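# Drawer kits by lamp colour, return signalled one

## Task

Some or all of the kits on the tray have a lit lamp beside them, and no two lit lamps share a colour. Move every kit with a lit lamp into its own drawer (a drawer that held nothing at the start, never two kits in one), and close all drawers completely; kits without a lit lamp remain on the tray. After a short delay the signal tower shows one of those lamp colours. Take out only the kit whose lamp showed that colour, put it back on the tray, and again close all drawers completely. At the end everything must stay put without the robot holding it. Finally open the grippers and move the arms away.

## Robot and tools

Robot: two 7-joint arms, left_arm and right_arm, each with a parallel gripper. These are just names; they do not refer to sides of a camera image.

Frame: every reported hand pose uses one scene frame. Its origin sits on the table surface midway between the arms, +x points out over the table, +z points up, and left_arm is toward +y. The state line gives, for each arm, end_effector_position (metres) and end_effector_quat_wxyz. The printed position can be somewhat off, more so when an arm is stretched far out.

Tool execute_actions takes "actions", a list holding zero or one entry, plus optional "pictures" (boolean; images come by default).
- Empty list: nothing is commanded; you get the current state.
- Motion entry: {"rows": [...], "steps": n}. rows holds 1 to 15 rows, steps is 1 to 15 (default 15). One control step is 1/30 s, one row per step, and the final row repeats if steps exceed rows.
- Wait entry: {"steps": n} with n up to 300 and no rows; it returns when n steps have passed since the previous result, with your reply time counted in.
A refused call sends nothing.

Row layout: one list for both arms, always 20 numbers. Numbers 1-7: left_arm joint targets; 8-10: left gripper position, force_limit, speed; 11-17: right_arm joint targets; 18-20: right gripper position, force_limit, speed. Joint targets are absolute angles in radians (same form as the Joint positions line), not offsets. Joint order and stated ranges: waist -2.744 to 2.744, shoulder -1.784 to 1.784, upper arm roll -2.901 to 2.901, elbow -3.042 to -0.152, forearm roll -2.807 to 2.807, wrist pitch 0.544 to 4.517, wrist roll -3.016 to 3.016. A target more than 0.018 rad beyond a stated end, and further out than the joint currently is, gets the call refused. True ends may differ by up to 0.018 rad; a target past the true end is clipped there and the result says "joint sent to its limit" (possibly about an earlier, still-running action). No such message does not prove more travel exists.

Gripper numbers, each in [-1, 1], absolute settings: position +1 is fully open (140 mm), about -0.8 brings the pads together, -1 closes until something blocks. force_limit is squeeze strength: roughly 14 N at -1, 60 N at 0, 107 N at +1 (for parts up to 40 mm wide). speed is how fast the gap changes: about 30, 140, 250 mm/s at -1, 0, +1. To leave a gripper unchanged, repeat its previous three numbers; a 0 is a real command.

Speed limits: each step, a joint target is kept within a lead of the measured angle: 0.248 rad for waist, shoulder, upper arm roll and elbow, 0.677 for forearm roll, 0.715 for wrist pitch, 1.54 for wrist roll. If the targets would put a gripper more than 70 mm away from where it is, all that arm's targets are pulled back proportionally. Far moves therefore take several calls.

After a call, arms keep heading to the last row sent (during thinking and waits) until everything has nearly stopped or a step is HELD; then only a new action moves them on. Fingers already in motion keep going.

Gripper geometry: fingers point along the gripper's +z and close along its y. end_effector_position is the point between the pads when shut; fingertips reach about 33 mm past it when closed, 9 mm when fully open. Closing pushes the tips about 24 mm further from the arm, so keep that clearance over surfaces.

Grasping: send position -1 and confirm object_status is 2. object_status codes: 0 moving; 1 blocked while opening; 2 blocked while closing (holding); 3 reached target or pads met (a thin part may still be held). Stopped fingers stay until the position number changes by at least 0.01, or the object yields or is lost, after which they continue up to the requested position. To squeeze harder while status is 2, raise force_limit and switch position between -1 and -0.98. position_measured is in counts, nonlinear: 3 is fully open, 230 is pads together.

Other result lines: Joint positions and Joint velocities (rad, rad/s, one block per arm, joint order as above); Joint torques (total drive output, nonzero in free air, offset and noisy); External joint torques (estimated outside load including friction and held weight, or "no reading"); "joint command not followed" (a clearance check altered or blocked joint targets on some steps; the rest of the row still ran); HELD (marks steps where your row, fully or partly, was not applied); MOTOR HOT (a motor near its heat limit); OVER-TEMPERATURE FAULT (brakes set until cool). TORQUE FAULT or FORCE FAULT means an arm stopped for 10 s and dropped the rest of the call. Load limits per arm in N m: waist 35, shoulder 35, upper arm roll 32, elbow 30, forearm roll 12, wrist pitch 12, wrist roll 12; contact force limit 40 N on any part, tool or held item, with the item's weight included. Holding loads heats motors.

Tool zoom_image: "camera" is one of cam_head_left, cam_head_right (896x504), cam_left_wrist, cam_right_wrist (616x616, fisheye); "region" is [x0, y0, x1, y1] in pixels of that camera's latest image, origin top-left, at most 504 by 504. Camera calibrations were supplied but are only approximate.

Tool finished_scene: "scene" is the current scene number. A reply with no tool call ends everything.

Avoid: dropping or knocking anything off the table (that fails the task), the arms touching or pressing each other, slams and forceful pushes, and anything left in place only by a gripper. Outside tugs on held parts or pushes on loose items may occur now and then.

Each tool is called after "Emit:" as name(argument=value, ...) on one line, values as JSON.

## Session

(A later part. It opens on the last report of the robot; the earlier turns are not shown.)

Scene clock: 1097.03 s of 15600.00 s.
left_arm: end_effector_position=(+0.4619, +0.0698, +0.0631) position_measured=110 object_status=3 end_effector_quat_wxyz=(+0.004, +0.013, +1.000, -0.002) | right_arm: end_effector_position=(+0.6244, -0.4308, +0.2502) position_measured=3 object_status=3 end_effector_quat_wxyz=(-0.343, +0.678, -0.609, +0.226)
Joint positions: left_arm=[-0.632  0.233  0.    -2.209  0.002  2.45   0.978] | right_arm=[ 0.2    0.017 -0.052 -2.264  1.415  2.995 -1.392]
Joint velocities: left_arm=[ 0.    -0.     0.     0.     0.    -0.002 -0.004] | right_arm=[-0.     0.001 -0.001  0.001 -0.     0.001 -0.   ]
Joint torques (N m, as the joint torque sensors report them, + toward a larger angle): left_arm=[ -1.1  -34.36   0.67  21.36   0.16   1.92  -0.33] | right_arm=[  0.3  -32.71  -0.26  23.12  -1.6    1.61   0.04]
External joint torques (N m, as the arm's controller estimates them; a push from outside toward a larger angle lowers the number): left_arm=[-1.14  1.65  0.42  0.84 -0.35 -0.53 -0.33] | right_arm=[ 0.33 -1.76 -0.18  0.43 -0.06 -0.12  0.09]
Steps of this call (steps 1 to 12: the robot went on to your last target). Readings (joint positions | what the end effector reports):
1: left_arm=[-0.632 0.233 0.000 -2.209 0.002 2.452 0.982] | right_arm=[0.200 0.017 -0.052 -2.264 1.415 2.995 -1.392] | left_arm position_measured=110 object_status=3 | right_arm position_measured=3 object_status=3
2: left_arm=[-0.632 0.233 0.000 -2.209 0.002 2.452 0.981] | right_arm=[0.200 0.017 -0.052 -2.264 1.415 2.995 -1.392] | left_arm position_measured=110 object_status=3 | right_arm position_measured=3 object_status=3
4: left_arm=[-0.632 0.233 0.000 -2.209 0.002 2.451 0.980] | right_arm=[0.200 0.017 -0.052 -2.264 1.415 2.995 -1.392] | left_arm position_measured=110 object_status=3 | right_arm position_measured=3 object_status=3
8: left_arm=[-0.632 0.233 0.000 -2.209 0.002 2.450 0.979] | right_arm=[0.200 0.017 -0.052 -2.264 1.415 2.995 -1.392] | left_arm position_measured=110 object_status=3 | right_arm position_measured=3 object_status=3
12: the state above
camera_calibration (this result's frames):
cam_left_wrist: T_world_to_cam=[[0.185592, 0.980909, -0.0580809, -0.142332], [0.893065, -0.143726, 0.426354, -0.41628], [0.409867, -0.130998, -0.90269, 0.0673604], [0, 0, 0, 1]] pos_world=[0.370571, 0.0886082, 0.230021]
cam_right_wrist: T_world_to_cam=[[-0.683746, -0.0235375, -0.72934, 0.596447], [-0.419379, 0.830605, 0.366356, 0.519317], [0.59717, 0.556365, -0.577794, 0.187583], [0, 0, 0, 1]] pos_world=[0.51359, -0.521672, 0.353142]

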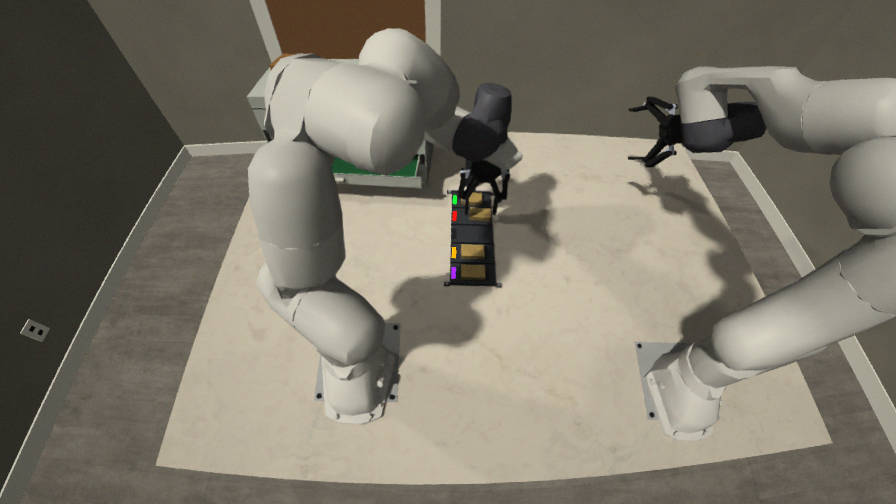

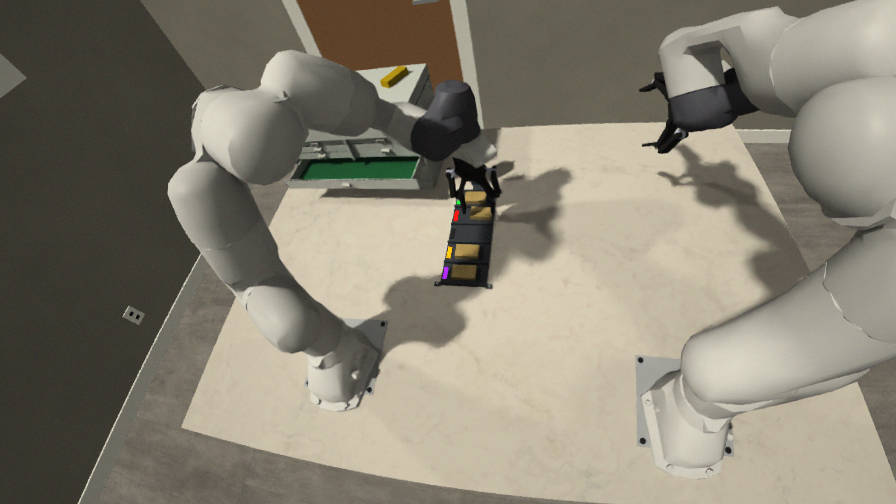

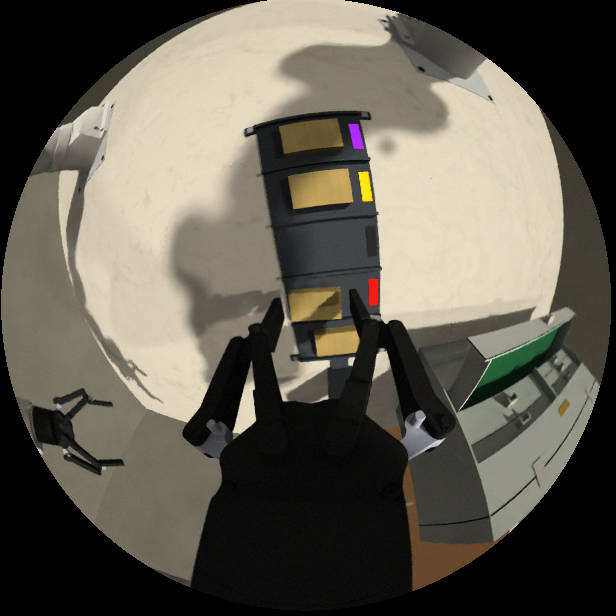

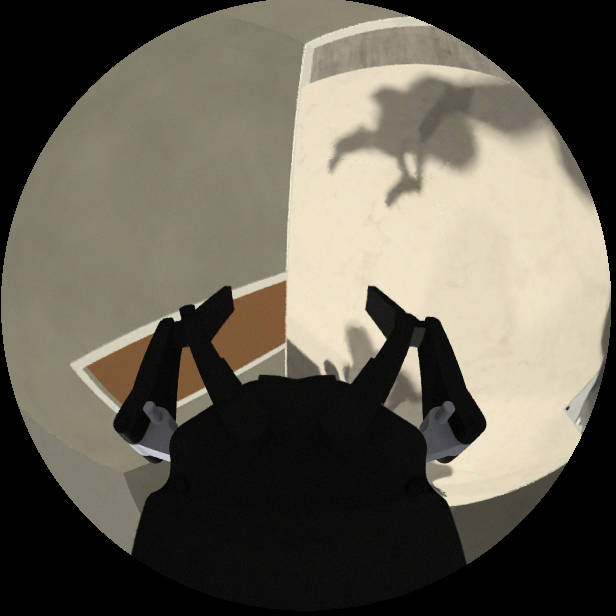

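Emit:
execute_actions(actions=[{"rows":[[-0.639,0.24,0,-2.207,0,2.46,0.97,0.15,-0.3,0,0.2,0.017,-0.05,-2.264,1.415,2.995,-1.392,1,0,0],[-0.639,0.245,0,-2.208,0,2.47,0.97,0.15,-0.3,0,0.2,0.017,-0.05,-2.264,1.415,2.995,-1.392,1,0,0],[-0.639,0.252,0,-2.209,0,2.48,0.97,0.15,-0.3,0,0.2,0.017,-0.05,-2.264,1.415,2.995,-1.392,1,0,0],[-0.639,0.259,0,-2.21,0,2.49,0.97,0.15,-0.3,0,0.2,0.017,-0.05,-2.264,1.415,2.995,-1.392,1,0,0],[-0.639,0.266,0,-2.211,0,2.50,0.97,0.15,-0.3,0,0.2,0.017,-0.05,-2.264,1.415,2.995,-1.392,1,0,0],[-0.639,0.273,0,-2.212,0,2.505,0.97,0.15,-0.3,0,0.2,0.017,-0.05,-2.264,1.415,2.995,-1.392,1,0,0],[-0.639,0.28,0,-2.213,0,2.505,0.97,0.15,-0.3,0,0.2,0.017,-0.05,-2.264,1.415,2.995,-1.392,1,0,0],[-0.639,0.285,0,-2.214,0,2.503,0.97,0.15,-0.3,0,0.2,0.017,-0.05,-2.264,1.415,2.995,-1.392,1,0,0]],"steps":15}], pictures=false)

Emit:
execute_actions(actions=[{"steps":12}])

Emit:
zoom_image(camera="cam_head_right", region=[420, 160, 540, 260])

Emit:
zoom_image(camera="cam_left_wrist", region=[210, 220, 430, 400])

Scene clock: 1118.17 s of 15600.00 s.
left_arm: end_effector_position=(+0.4579, +0.0700, +0.0366) position_measured=110 object_status=3 end_effector_quat_wxyz=(-0.001, +0.015, +1.000, +0.002) | right_arm: end_effector_position=(+0.6244, -0.4308, +0.2502) position_measured=3 object_status=3 end_effector_quat_wxyz=(-0.343, +0.678, -0.609, +0.226)
Joint positions: left_arm=[-0.636  0.284  0.    -2.214  0.002  2.494  0.977] | right_arm=[ 0.2    0.017 -0.052 -2.264  1.415  2.995 -1.392]
Joint velocities: left_arm=[-0.001  0.001  0.001 -0.001  0.     0.028  0.001] | right_arm=[-0.    -0.001 -0.001 -0.    -0.002 -0.    -0.001]
Joint torques (N m, as the joint torque sensors report them, + toward a larger angle): left_arm=[ -1.92 -36.79   0.76  19.63   0.28   3.19  -0.31] | right_arm=[  0.08 -32.99  -0.33  22.91  -1.55   1.59   0.03]
External joint torques (N m, as the arm's controller estimates them; a push from outside toward a larger angle lowers the number): left_arm=[-1.9   0.01  0.52 -0.07 -0.2   0.78 -0.32] | right_arm=[ 0.12 -2.07 -0.22  0.24 -0.01 -0.14  0.07]
Steps of this call (steps 1 to 15: the robot went on to your last target; steps 16 to 90: nothing new was sent; then 17.63 s passed at rest; steps 91 to 105: all 15 steps of this action). Readings (joint positions | what the end effector reports):
91: left_arm=[-0.633 0.234 0.000 -2.208 0.002 2.450 0.977] | right_arm=[0.200 0.017 -0.052 -2.264 1.415 2.995 -1.392] | left_arm position_measured=110 object_status=3 | right_arm position_measured=3 object_status=3
92: left_arm=[-0.634 0.236 0.000 -2.208 0.002 2.453 0.977] | right_arm=[0.200 0.017 -0.052 -2.264 1.415 2.995 -1.392] | left_arm position_measured=110 object_status=3 | right_arm position_measured=3 object_status=3
94: left_arm=[-0.635 0.243 0.000 -2.208 0.002 2.462 0.977] | right_arm=[0.200 0.017 -0.052 -2.264 1.415 2.995 -1.392] | left_arm position_measured=110 object_status=3 | right_arm position_measured=3 object_status=3
98: left_arm=[-0.636 0.269 0.000 -2.210 0.002 2.483 0.977] | right_arm=[0.200 0.017 -0.052 -2.264 1.415 2.995 -1.392] | left_arm position_measured=110 object_status=3 | right_arm position_measured=3 object_status=3
105: the state above

Scene clock: 1118.57 s of 15600.00 s.
left_arm: end_effector_position=(+0.4589, +0.0692, +0.0369) position_measured=110 object_status=3 end_effector_quat_wxyz=(+0.000, +0.015, +1.000, +0.000) | right_arm: end_effector_position=(+0.6244, -0.4308, +0.2502) position_measured=3 object_status=3 end_effector_quat_wxyz=(-0.343, +0.678, -0.609, +0.226)
Joint positions: left_arm=[-0.636  0.284  0.    -2.214  0.002  2.498  0.977] | right_arm=[ 0.2    0.017 -0.052 -2.264  1.415  2.995 -1.392]
Joint velocities: left_arm=[-0.001 -0.001 -0.001  0.002 -0.     0.001 -0.001] | right_arm=[-0.    -0.     0.001  0.     0.    -0.    -0.001]
Joint torques (N m, as the joint torque sensors report them, + toward a larger angle): left_arm=[ -2.39 -36.84   0.93  19.24   0.2    3.31  -0.17] | right_arm=[  0.46 -32.73  -0.26  23.33  -1.57   1.64   0.08]
External joint torques (N m, as the arm's controller estimates them; a push from outside toward a larger angle lowers the number): left_arm=[-2.36  0.28  0.7  -0.71 -0.27  0.85 -0.17] | right_arm=[ 0.44 -1.81 -0.22  0.63 -0.03 -0.09  0.12]
Steps of this call (steps 1 to 12: the robot went on to your last target). Readings (joint positions | what the end effector reports):
1: left_arm=[-0.636 0.284 0.000 -2.214 0.002 2.495 0.977] | right_arm=[0.200 0.017 -0.052 -2.264 1.415 2.995 -1.392] | left_arm position_measured=110 object_status=3 | right_arm position_measured=3 object_status=3
2: left_arm=[-0.636 0.284 0.000 -2.214 0.002 2.496 0.977] | right_arm=[0.200 0.017 -0.052 -2.264 1.415 2.995 -1.392] | left_arm position_measured=110 object_status=3 | right_arm position_measured=3 object_status=3
4: left_arm=[-0.636 0.284 0.000 -2.214 0.002 2.497 0.977] | right_arm=[0.200 0.017 -0.052 -2.264 1.415 2.995 -1.392] | left_arm position_measured=110 object_status=3 | right_arm position_measured=3 object_status=3
8: left_arm=[-0.636 0.284 0.000 -2.214 0.002 2.498 0.977] | right_arm=[0.200 0.017 -0.052 -2.264 1.415 2.995 -1.392] | left_arm position_measured=110 object_status=3 | right_arm position_measured=3 object_status=3
12: the state above
camera_calibration (this result's frames):
cam_left_wrist: T_world_to_cam=[[0.187603, 0.980713, -0.054837, -0.14375], [0.89545, -0.147814, 0.419905, -0.403136], [0.403701, -0.127879, -0.90591, 0.047636], [0, 0, 0, 1]] pos_world=[0.368725, 0.0874797, 0.20455]
cam_right_wrist: T_world_to_cam=[[-0.683746, -0.0235372, -0.72934, 0.596447], [-0.419379, 0.830605, 0.366357, 0.519317], [0.59717, 0.556365, -0.577794, 0.187583], [0, 0, 0, 1]] pos_world=[0.51359, -0.521672, 0.353142]

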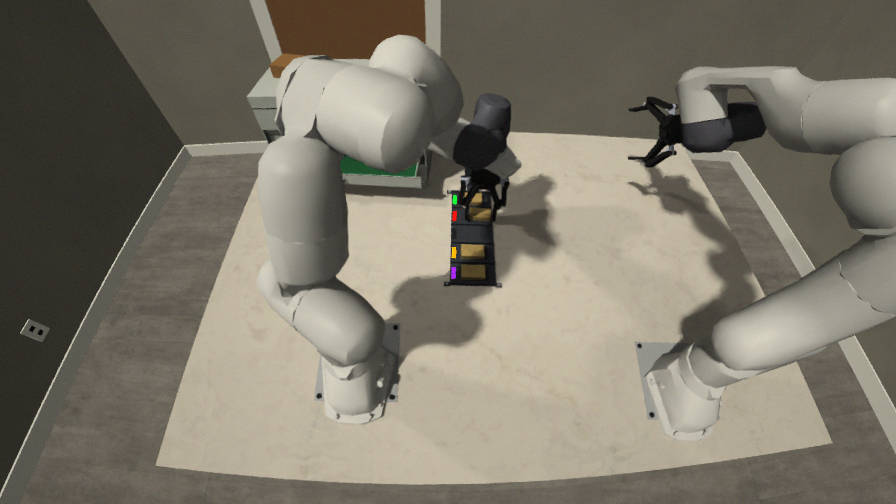

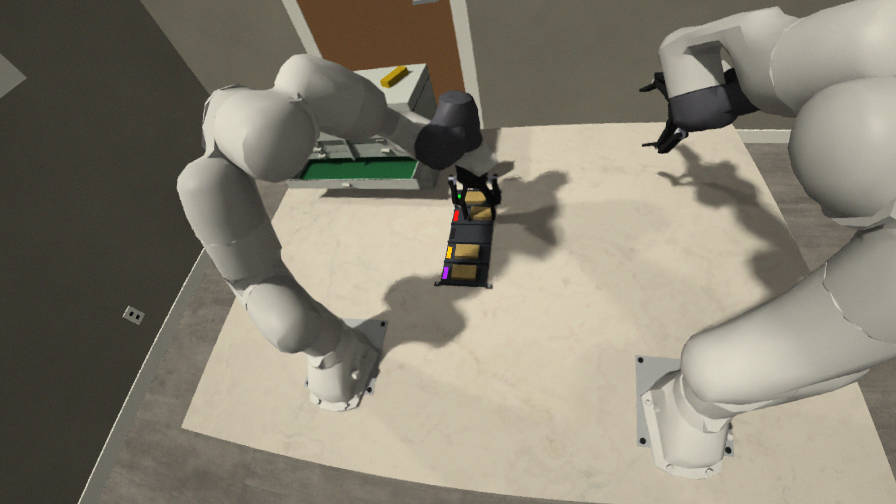

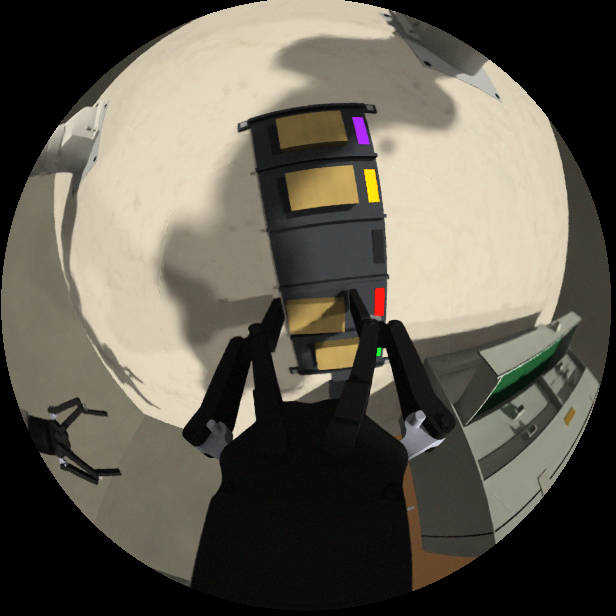

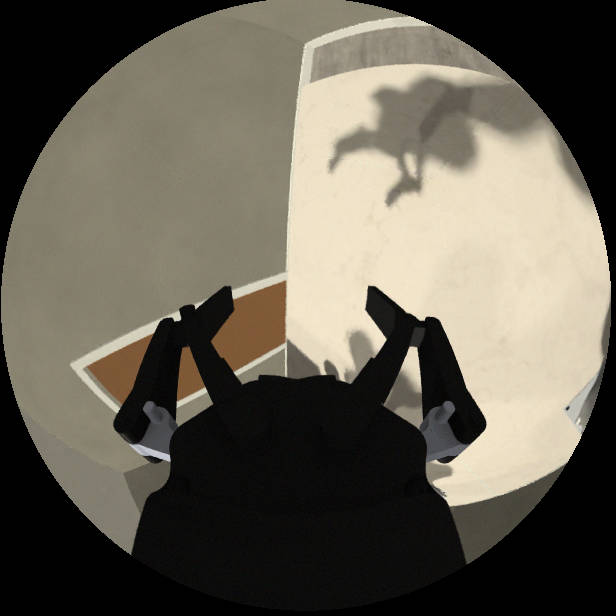

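Region (420, 160, 540, 260) of cam_head_right's 896x504 image, scaled by 4.200, with more detail than that image has.

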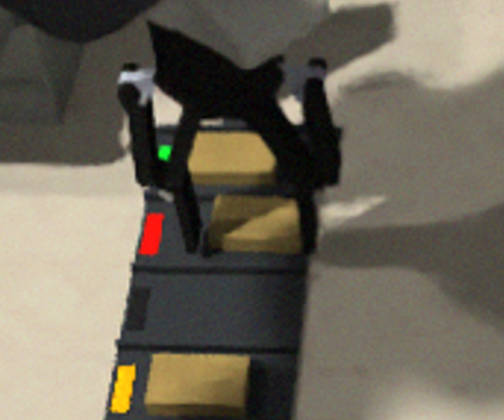

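Region (210, 220, 430, 400) of cam_left_wrist's 616x616 image, scaled by 2.291, with more detail than that image has; it fills the top 412 rows of this view, and the rest is white.

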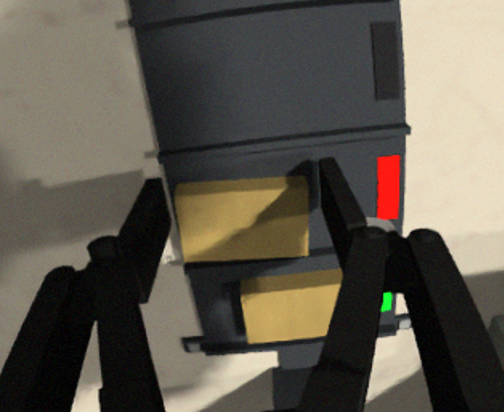

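Emit:
execute_actions(actions=[{"rows":[[-0.634,0.290,0,-2.198,0,2.495,0.975,0.15,-0.3,0,0.2,0.017,-0.05,-2.264,1.415,2.995,-1.392,1,0,0],[-0.630,0.295,0,-2.188,0,2.488,0.975,0.15,-0.3,0,0.2,0.017,-0.05,-2.264,1.415,2.995,-1.392,1,0,0],[-0.630,0.301,0,-2.185,0,2.486,0.975,0.15,-0.3,0,0.2,0.017,-0.05,-2.264,1.415,2.995,-1.392,1,0,0]],"steps":15}])

Emit:
zoom_image(camera="cam_left_wrist", region=[210, 220, 430, 400])

Scene clock: 1133.60 s of 15600.00 s.
left_arm: end_effector_position=(+0.4673, +0.0655, +0.0387) position_measured=110 object_status=3 end_effector_quat_wxyz=(+0.003, +0.013, +1.000, -0.001) | right_arm: end_effector_position=(+0.6244, -0.4308, +0.2502) position_measured=3 object_status=3 end_effector_quat_wxyz=(-0.343, +0.678, -0.609, +0.226)
Joint positions: left_arm=[-0.633  0.299  0.    -2.187  0.002  2.491  0.977] | right_arm=[ 0.2    0.017 -0.052 -2.264  1.415  2.995 -1.392]
Joint velocities: left_arm=[ 0.001 -0.001 -0.001  0.002 -0.001 -0.004  0.001] | right_arm=[ 0.001  0.    -0.001 -0.001 -0.001  0.     0.001]
Joint torques (N m, as the joint torque sensors report them, + toward a larger angle): left_arm=[  1.08 -36.25  -0.44  20.67   0.19   1.82   0.  ] | right_arm=[ -0.01 -32.81  -0.25  23.13  -1.52   1.62   0.07]
External joint torques (N m, as the arm's controller estimates them; a push from outside toward a larger angle lowers the number): left_arm=[ 1.05  1.59 -0.74  0.49 -0.3  -0.66  0.  ] | right_arm=[ 0.01 -2.01 -0.17  0.52  0.   -0.11  0.11]
Steps of this call (steps 1 to 15: the robot went on to your last target; steps 16 to 90: nothing new was sent; then 11.53 s passed at rest; steps 91 to 105: all 15 steps of this action). Readings (joint positions | what the end effector reports):
91: left_arm=[-0.636 0.286 0.000 -2.211 0.002 2.498 0.977] | right_arm=[0.200 0.017 -0.052 -2.264 1.415 2.995 -1.392] | left_arm position_measured=110 object_status=3 | right_arm position_measured=3 object_status=3
92: left_arm=[-0.636 0.288 0.000 -2.205 0.002 2.497 0.977] | right_arm=[0.200 0.017 -0.052 -2.264 1.415 2.995 -1.392] | left_arm position_measured=110 object_status=3 | right_arm position_measured=3 object_status=3
94: left_arm=[-0.634 0.293 0.000 -2.194 0.002 2.495 0.977] | right_arm=[0.200 0.017 -0.052 -2.264 1.415 2.995 -1.392] | left_arm position_measured=110 object_status=3 | right_arm position_measured=3 object_status=3
98: left_arm=[-0.633 0.298 0.000 -2.188 0.002 2.493 0.977] | right_arm=[0.200 0.017 -0.052 -2.264 1.415 2.995 -1.392] | left_arm position_measured=110 object_status=3 | right_arm position_measured=3 object_status=3
105: the state above
camera_calibration (this result's frames):
cam_left_wrist: T_world_to_cam=[[0.184585, 0.981165, -0.0569528, -0.140117], [0.894181, -0.143607, 0.424048, -0.41173], [0.407883, -0.129199, -0.903847, 0.0433881], [0, 0, 0, 1]] pos_world=[0.376328, 0.0839568, 0.20583]
cam_right_wrist: T_world_to_cam=[[-0.683746, -0.0235374, -0.72934, 0.596447], [-0.419379, 0.830605, 0.366356, 0.519317], [0.59717, 0.556365, -0.577794, 0.187583], [0, 0, 0, 1]] pos_world=[0.51359, -0.521672, 0.353142]

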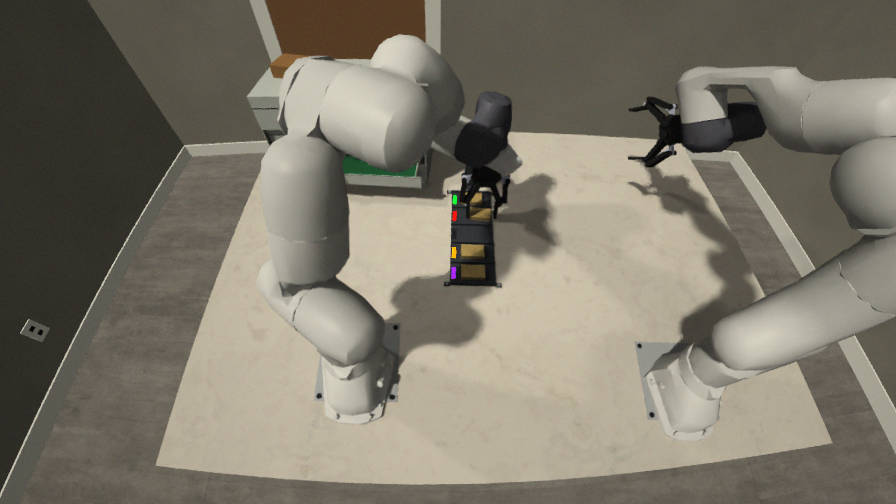

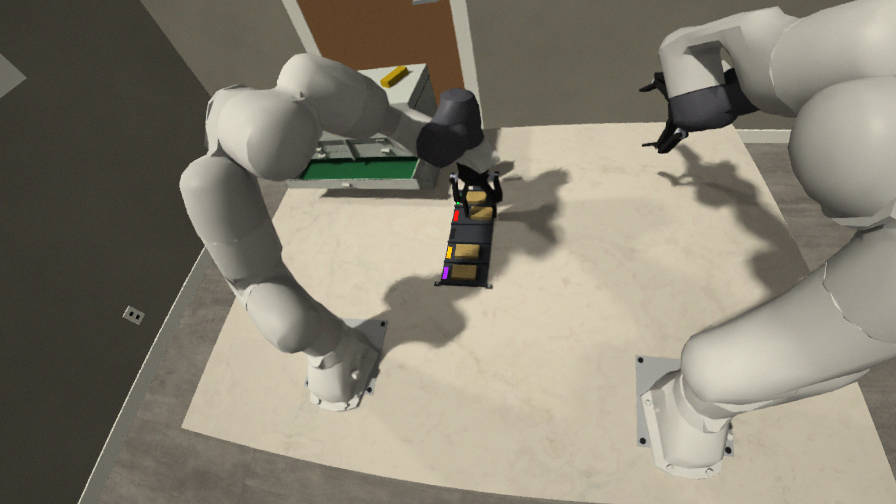

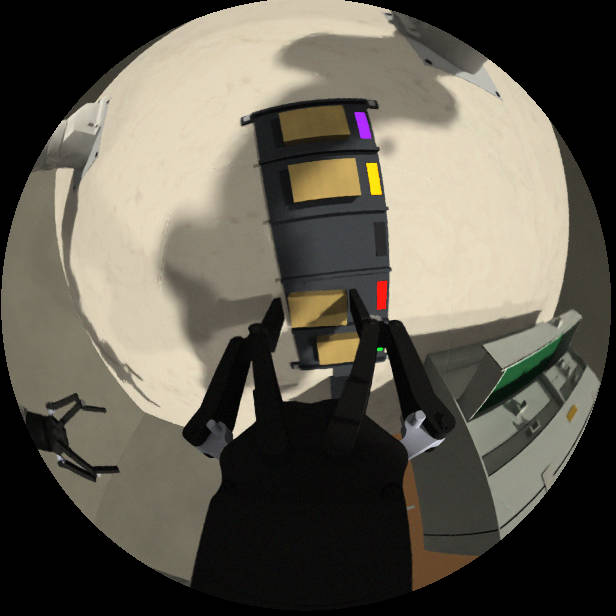

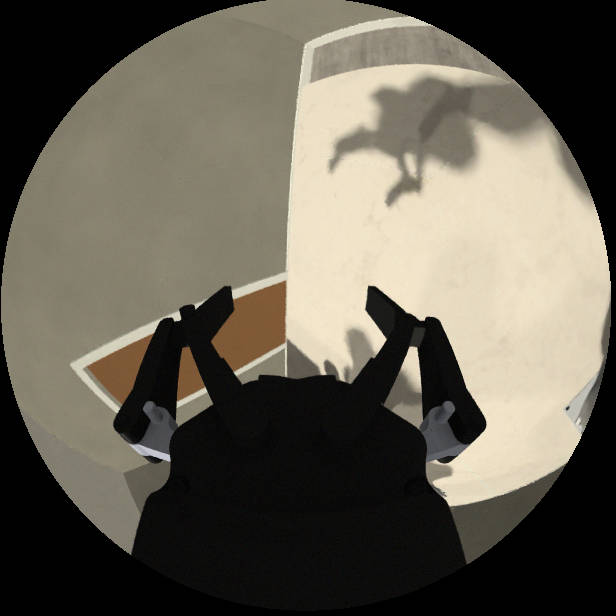

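Region (210, 220, 430, 400) of cam_left_wrist's 616x616 image, scaled by 2.291, with more detail than that image has; it fills the top 412 rows of this view, and the rest is white.

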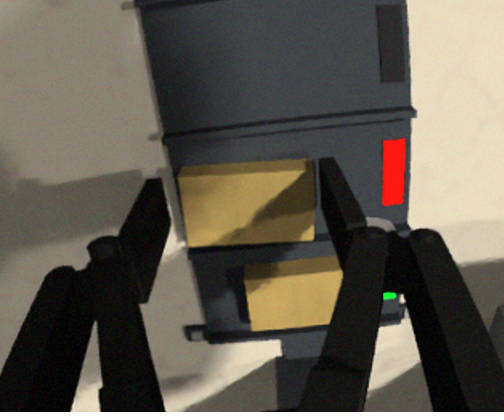

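Emit:
execute_actions(actions=[{"rows":[[-0.630,0.306,0,-2.185,0,2.49,1.06,0.15,-0.3,0,0.2,0.017,-0.05,-2.264,1.415,2.995,-1.392,1,0,0]],"steps":15}], pictures=false)

Emit:
execute_actions(actions=[{"rows":[[-0.630,0.306,0,-2.185,0,2.49,1.06,-0.3,-0.3,-0.7,0.2,0.017,-0.05,-2.264,1.415,2.995,-1.392,1,0,0]],"steps":15}])

Scene clock: 1143.03 s of 15600.00 s.
left_arm: end_effector_position=(+0.4663, +0.0663, +0.0360) position_measured=110 object_status=3 end_effector_quat_wxyz=(+0.000, +0.044, +0.999, +0.000) | right_arm: end_effector_position=(+0.6244, -0.4308, +0.2502) position_measured=3 object_status=3 end_effector_quat_wxyz=(-0.343, +0.678, -0.609, +0.226)
Joint positions: left_arm=[-0.633  0.304  0.    -2.186  0.002  2.49   1.038] | right_arm=[ 0.2    0.017 -0.052 -2.264  1.415  2.995 -1.392]
Joint velocities: left_arm=[ 0.    -0.     0.001  0.    -0.001  0.     0.05 ] | right_arm=[-0.001 -0.    -0.001  0.001  0.001  0.    -0.   ]
Joint torques (N m, as the joint torque sensors report them, + toward a larger angle): left_arm=[  0.44 -36.95   0.04  20.18   0.26   2.62   0.54] | right_arm=[  0.43 -32.61  -0.25  23.25  -1.51   1.63   0.06]
External joint torques (N m, as the arm's controller estimates them; a push from outside toward a larger angle lowers the number): left_arm=[ 0.37  0.72 -0.3   0.26 -0.22  0.19  0.54] | right_arm=[ 0.5  -1.64 -0.12  0.52  0.02 -0.11  0.1 ]
Steps of this call (steps 1 to 15: the robot went on to your last target; steps 16 to 90: nothing new was sent; then 5.93 s passed at rest; steps 91 to 105: all 15 steps of this action). Readings (joint positions | what the end effector reports):
91: left_arm=[-0.633 0.300 0.000 -2.186 0.002 2.490 0.984] | right_arm=[0.200 0.017 -0.052 -2.264 1.415 2.995 -1.392] | left_arm position_measured=110 object_status=3 | right_arm position_measured=3 object_status=3
92: left_arm=[-0.633 0.301 0.000 -2.186 0.002 2.490 0.991] | right_arm=[0.200 0.017 -0.052 -2.264 1.415 2.995 -1.392] | left_arm position_measured=110 object_status=3 | right_arm position_measured=3 object_status=3
94: left_arm=[-0.633 0.303 0.000 -2.186 0.002 2.490 1.003] | right_arm=[0.200 0.017 -0.052 -2.264 1.415 2.995 -1.392] | left_arm position_measured=110 object_status=3 | right_arm position_measured=3 object_status=3
98: left_arm=[-0.633 0.304 0.000 -2.186 0.002 2.490 1.021] | right_arm=[0.200 0.017 -0.052 -2.264 1.415 2.995 -1.392] | left_arm position_measured=110 object_status=3 | right_arm position_measured=3 object_status=3
105: the state above

Scene clock: 1143.53 s of 15600.00 s.
left_arm: end_effector_position=(+0.4666, +0.0663, +0.0364) position_measured=132 object_status=2 end_effector_quat_wxyz=(+0.001, +0.049, +0.999, +0.000) | right_arm: end_effector_position=(+0.6244, -0.4308, +0.2502) position_measured=3 object_status=3 end_effector_quat_wxyz=(-0.343, +0.678, -0.609, +0.226)
Joint positions: left_arm=[-0.633  0.303  0.    -2.186  0.002  2.49   1.05 ] | right_arm=[ 0.2    0.017 -0.052 -2.264  1.415  2.995 -1.392]
Joint velocities: left_arm=[-0.001 -0.001 -0.002  0.    -0.001  0.     0.008] | right_arm=[ 0.001 -0.    -0.     0.001  0.    -0.001  0.001]
Joint torques (N m, as the joint torque sensors report them, + toward a larger angle): left_arm=[  0.78 -35.32   0.81  19.49   0.26   2.59   0.46] | right_arm=[  0.24 -32.87  -0.46  23.44  -1.53   1.64  -0.03]
External joint torques (N m, as the arm's controller estimates them; a push from outside toward a larger angle lowers the number): left_arm=[ 0.93  2.55  0.67 -0.55 -0.23  0.14  0.46] | right_arm=[ 0.25 -1.95 -0.38  0.77  0.   -0.09  0.02]
Steps of this call (steps 1 to 15: all 15 steps of this action). Readings (joint positions | what the end effector reports):
1: left_arm=[-0.633 0.304 0.000 -2.186 0.002 2.490 1.040] | right_arm=[0.200 0.017 -0.052 -2.264 1.415 2.995 -1.392] | left_arm position_measured=110 object_status=0 | right_arm position_measured=3 object_status=3
2: left_arm=[-0.633 0.304 0.000 -2.186 0.002 2.490 1.041] | right_arm=[0.200 0.017 -0.052 -2.264 1.415 2.995 -1.392] | left_arm position_measured=113 object_status=0 | right_arm position_measured=3 object_status=3
4: left_arm=[-0.633 0.304 0.000 -2.186 0.002 2.490 1.044] | right_arm=[0.200 0.017 -0.052 -2.264 1.415 2.995 -1.392] | left_arm position_measured=119 object_status=0 | right_arm position_measured=3 object_status=3
8: left_arm=[-0.633 0.303 0.000 -2.186 0.002 2.490 1.047] | right_arm=[0.200 0.017 -0.052 -2.264 1.415 2.995 -1.392] | left_arm position_measured=132 object_status=0 | right_arm position_measured=3 object_status=3
15: the state above
camera_calibration (this result's frames):
cam_left_wrist: T_world_to_cam=[[0.255379, 0.965276, -0.0549805, -0.17291], [0.882831, -0.209627, 0.420317, -0.400214], [0.394196, -0.155879, -0.90571, 0.050003], [0, 0, 0, 1]] pos_world=[0.377768, 0.0908051, 0.203998]
cam_right_wrist: T_world_to_cam=[[-0.683746, -0.0235374, -0.72934, 0.596447], [-0.419379, 0.830605, 0.366357, 0.519317], [0.59717, 0.556365, -0.577794, 0.187583], [0, 0, 0, 1]] pos_world=[0.51359, -0.521672, 0.353142]

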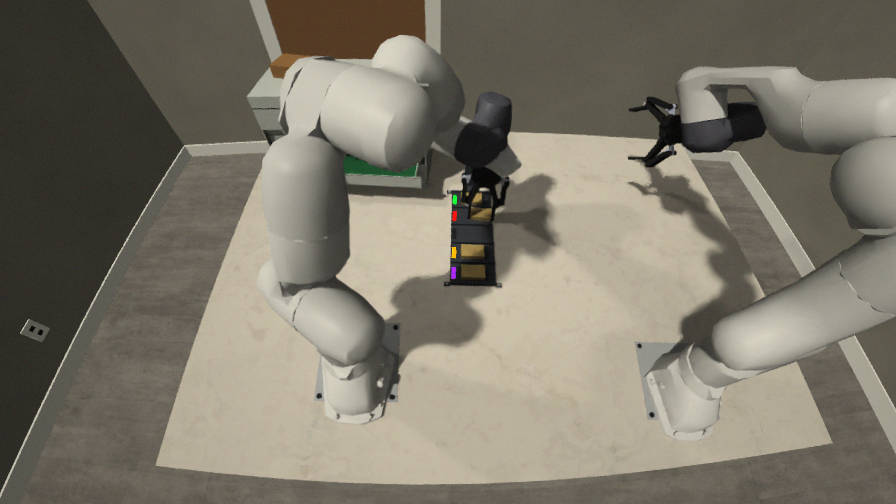

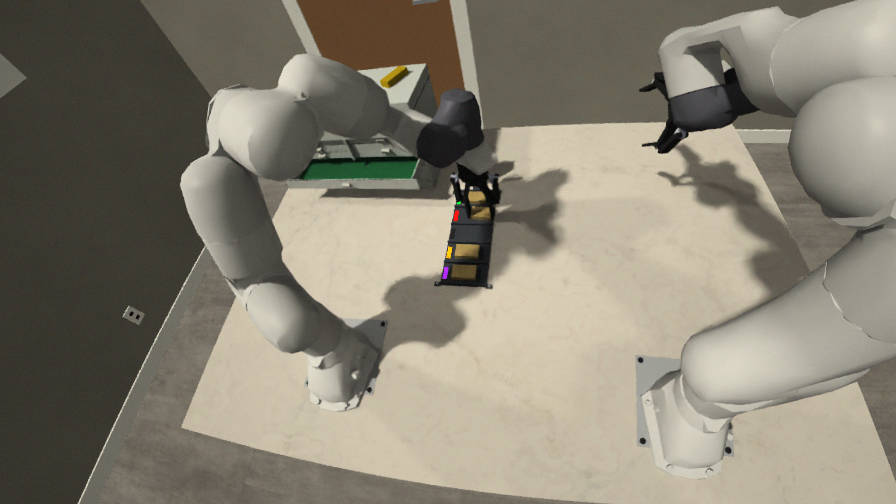

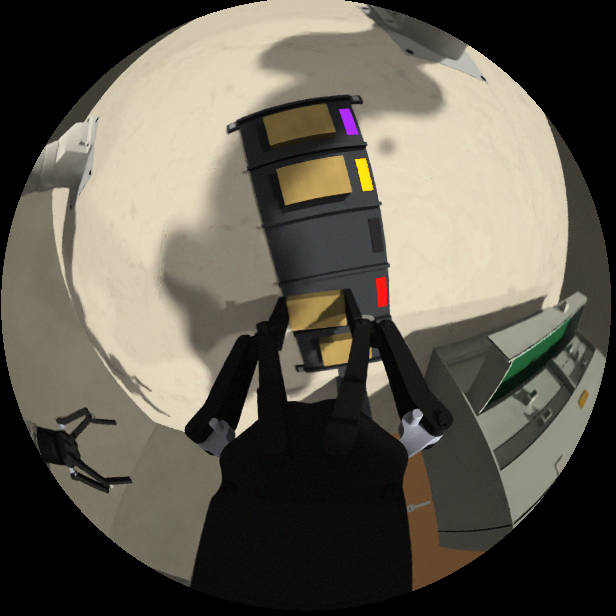

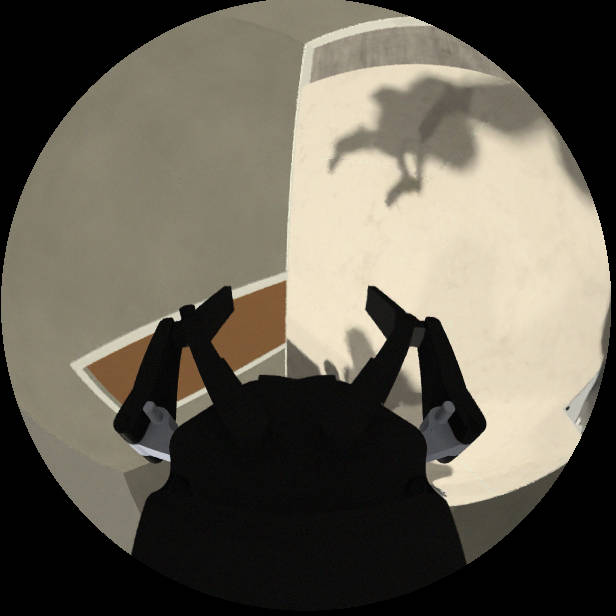

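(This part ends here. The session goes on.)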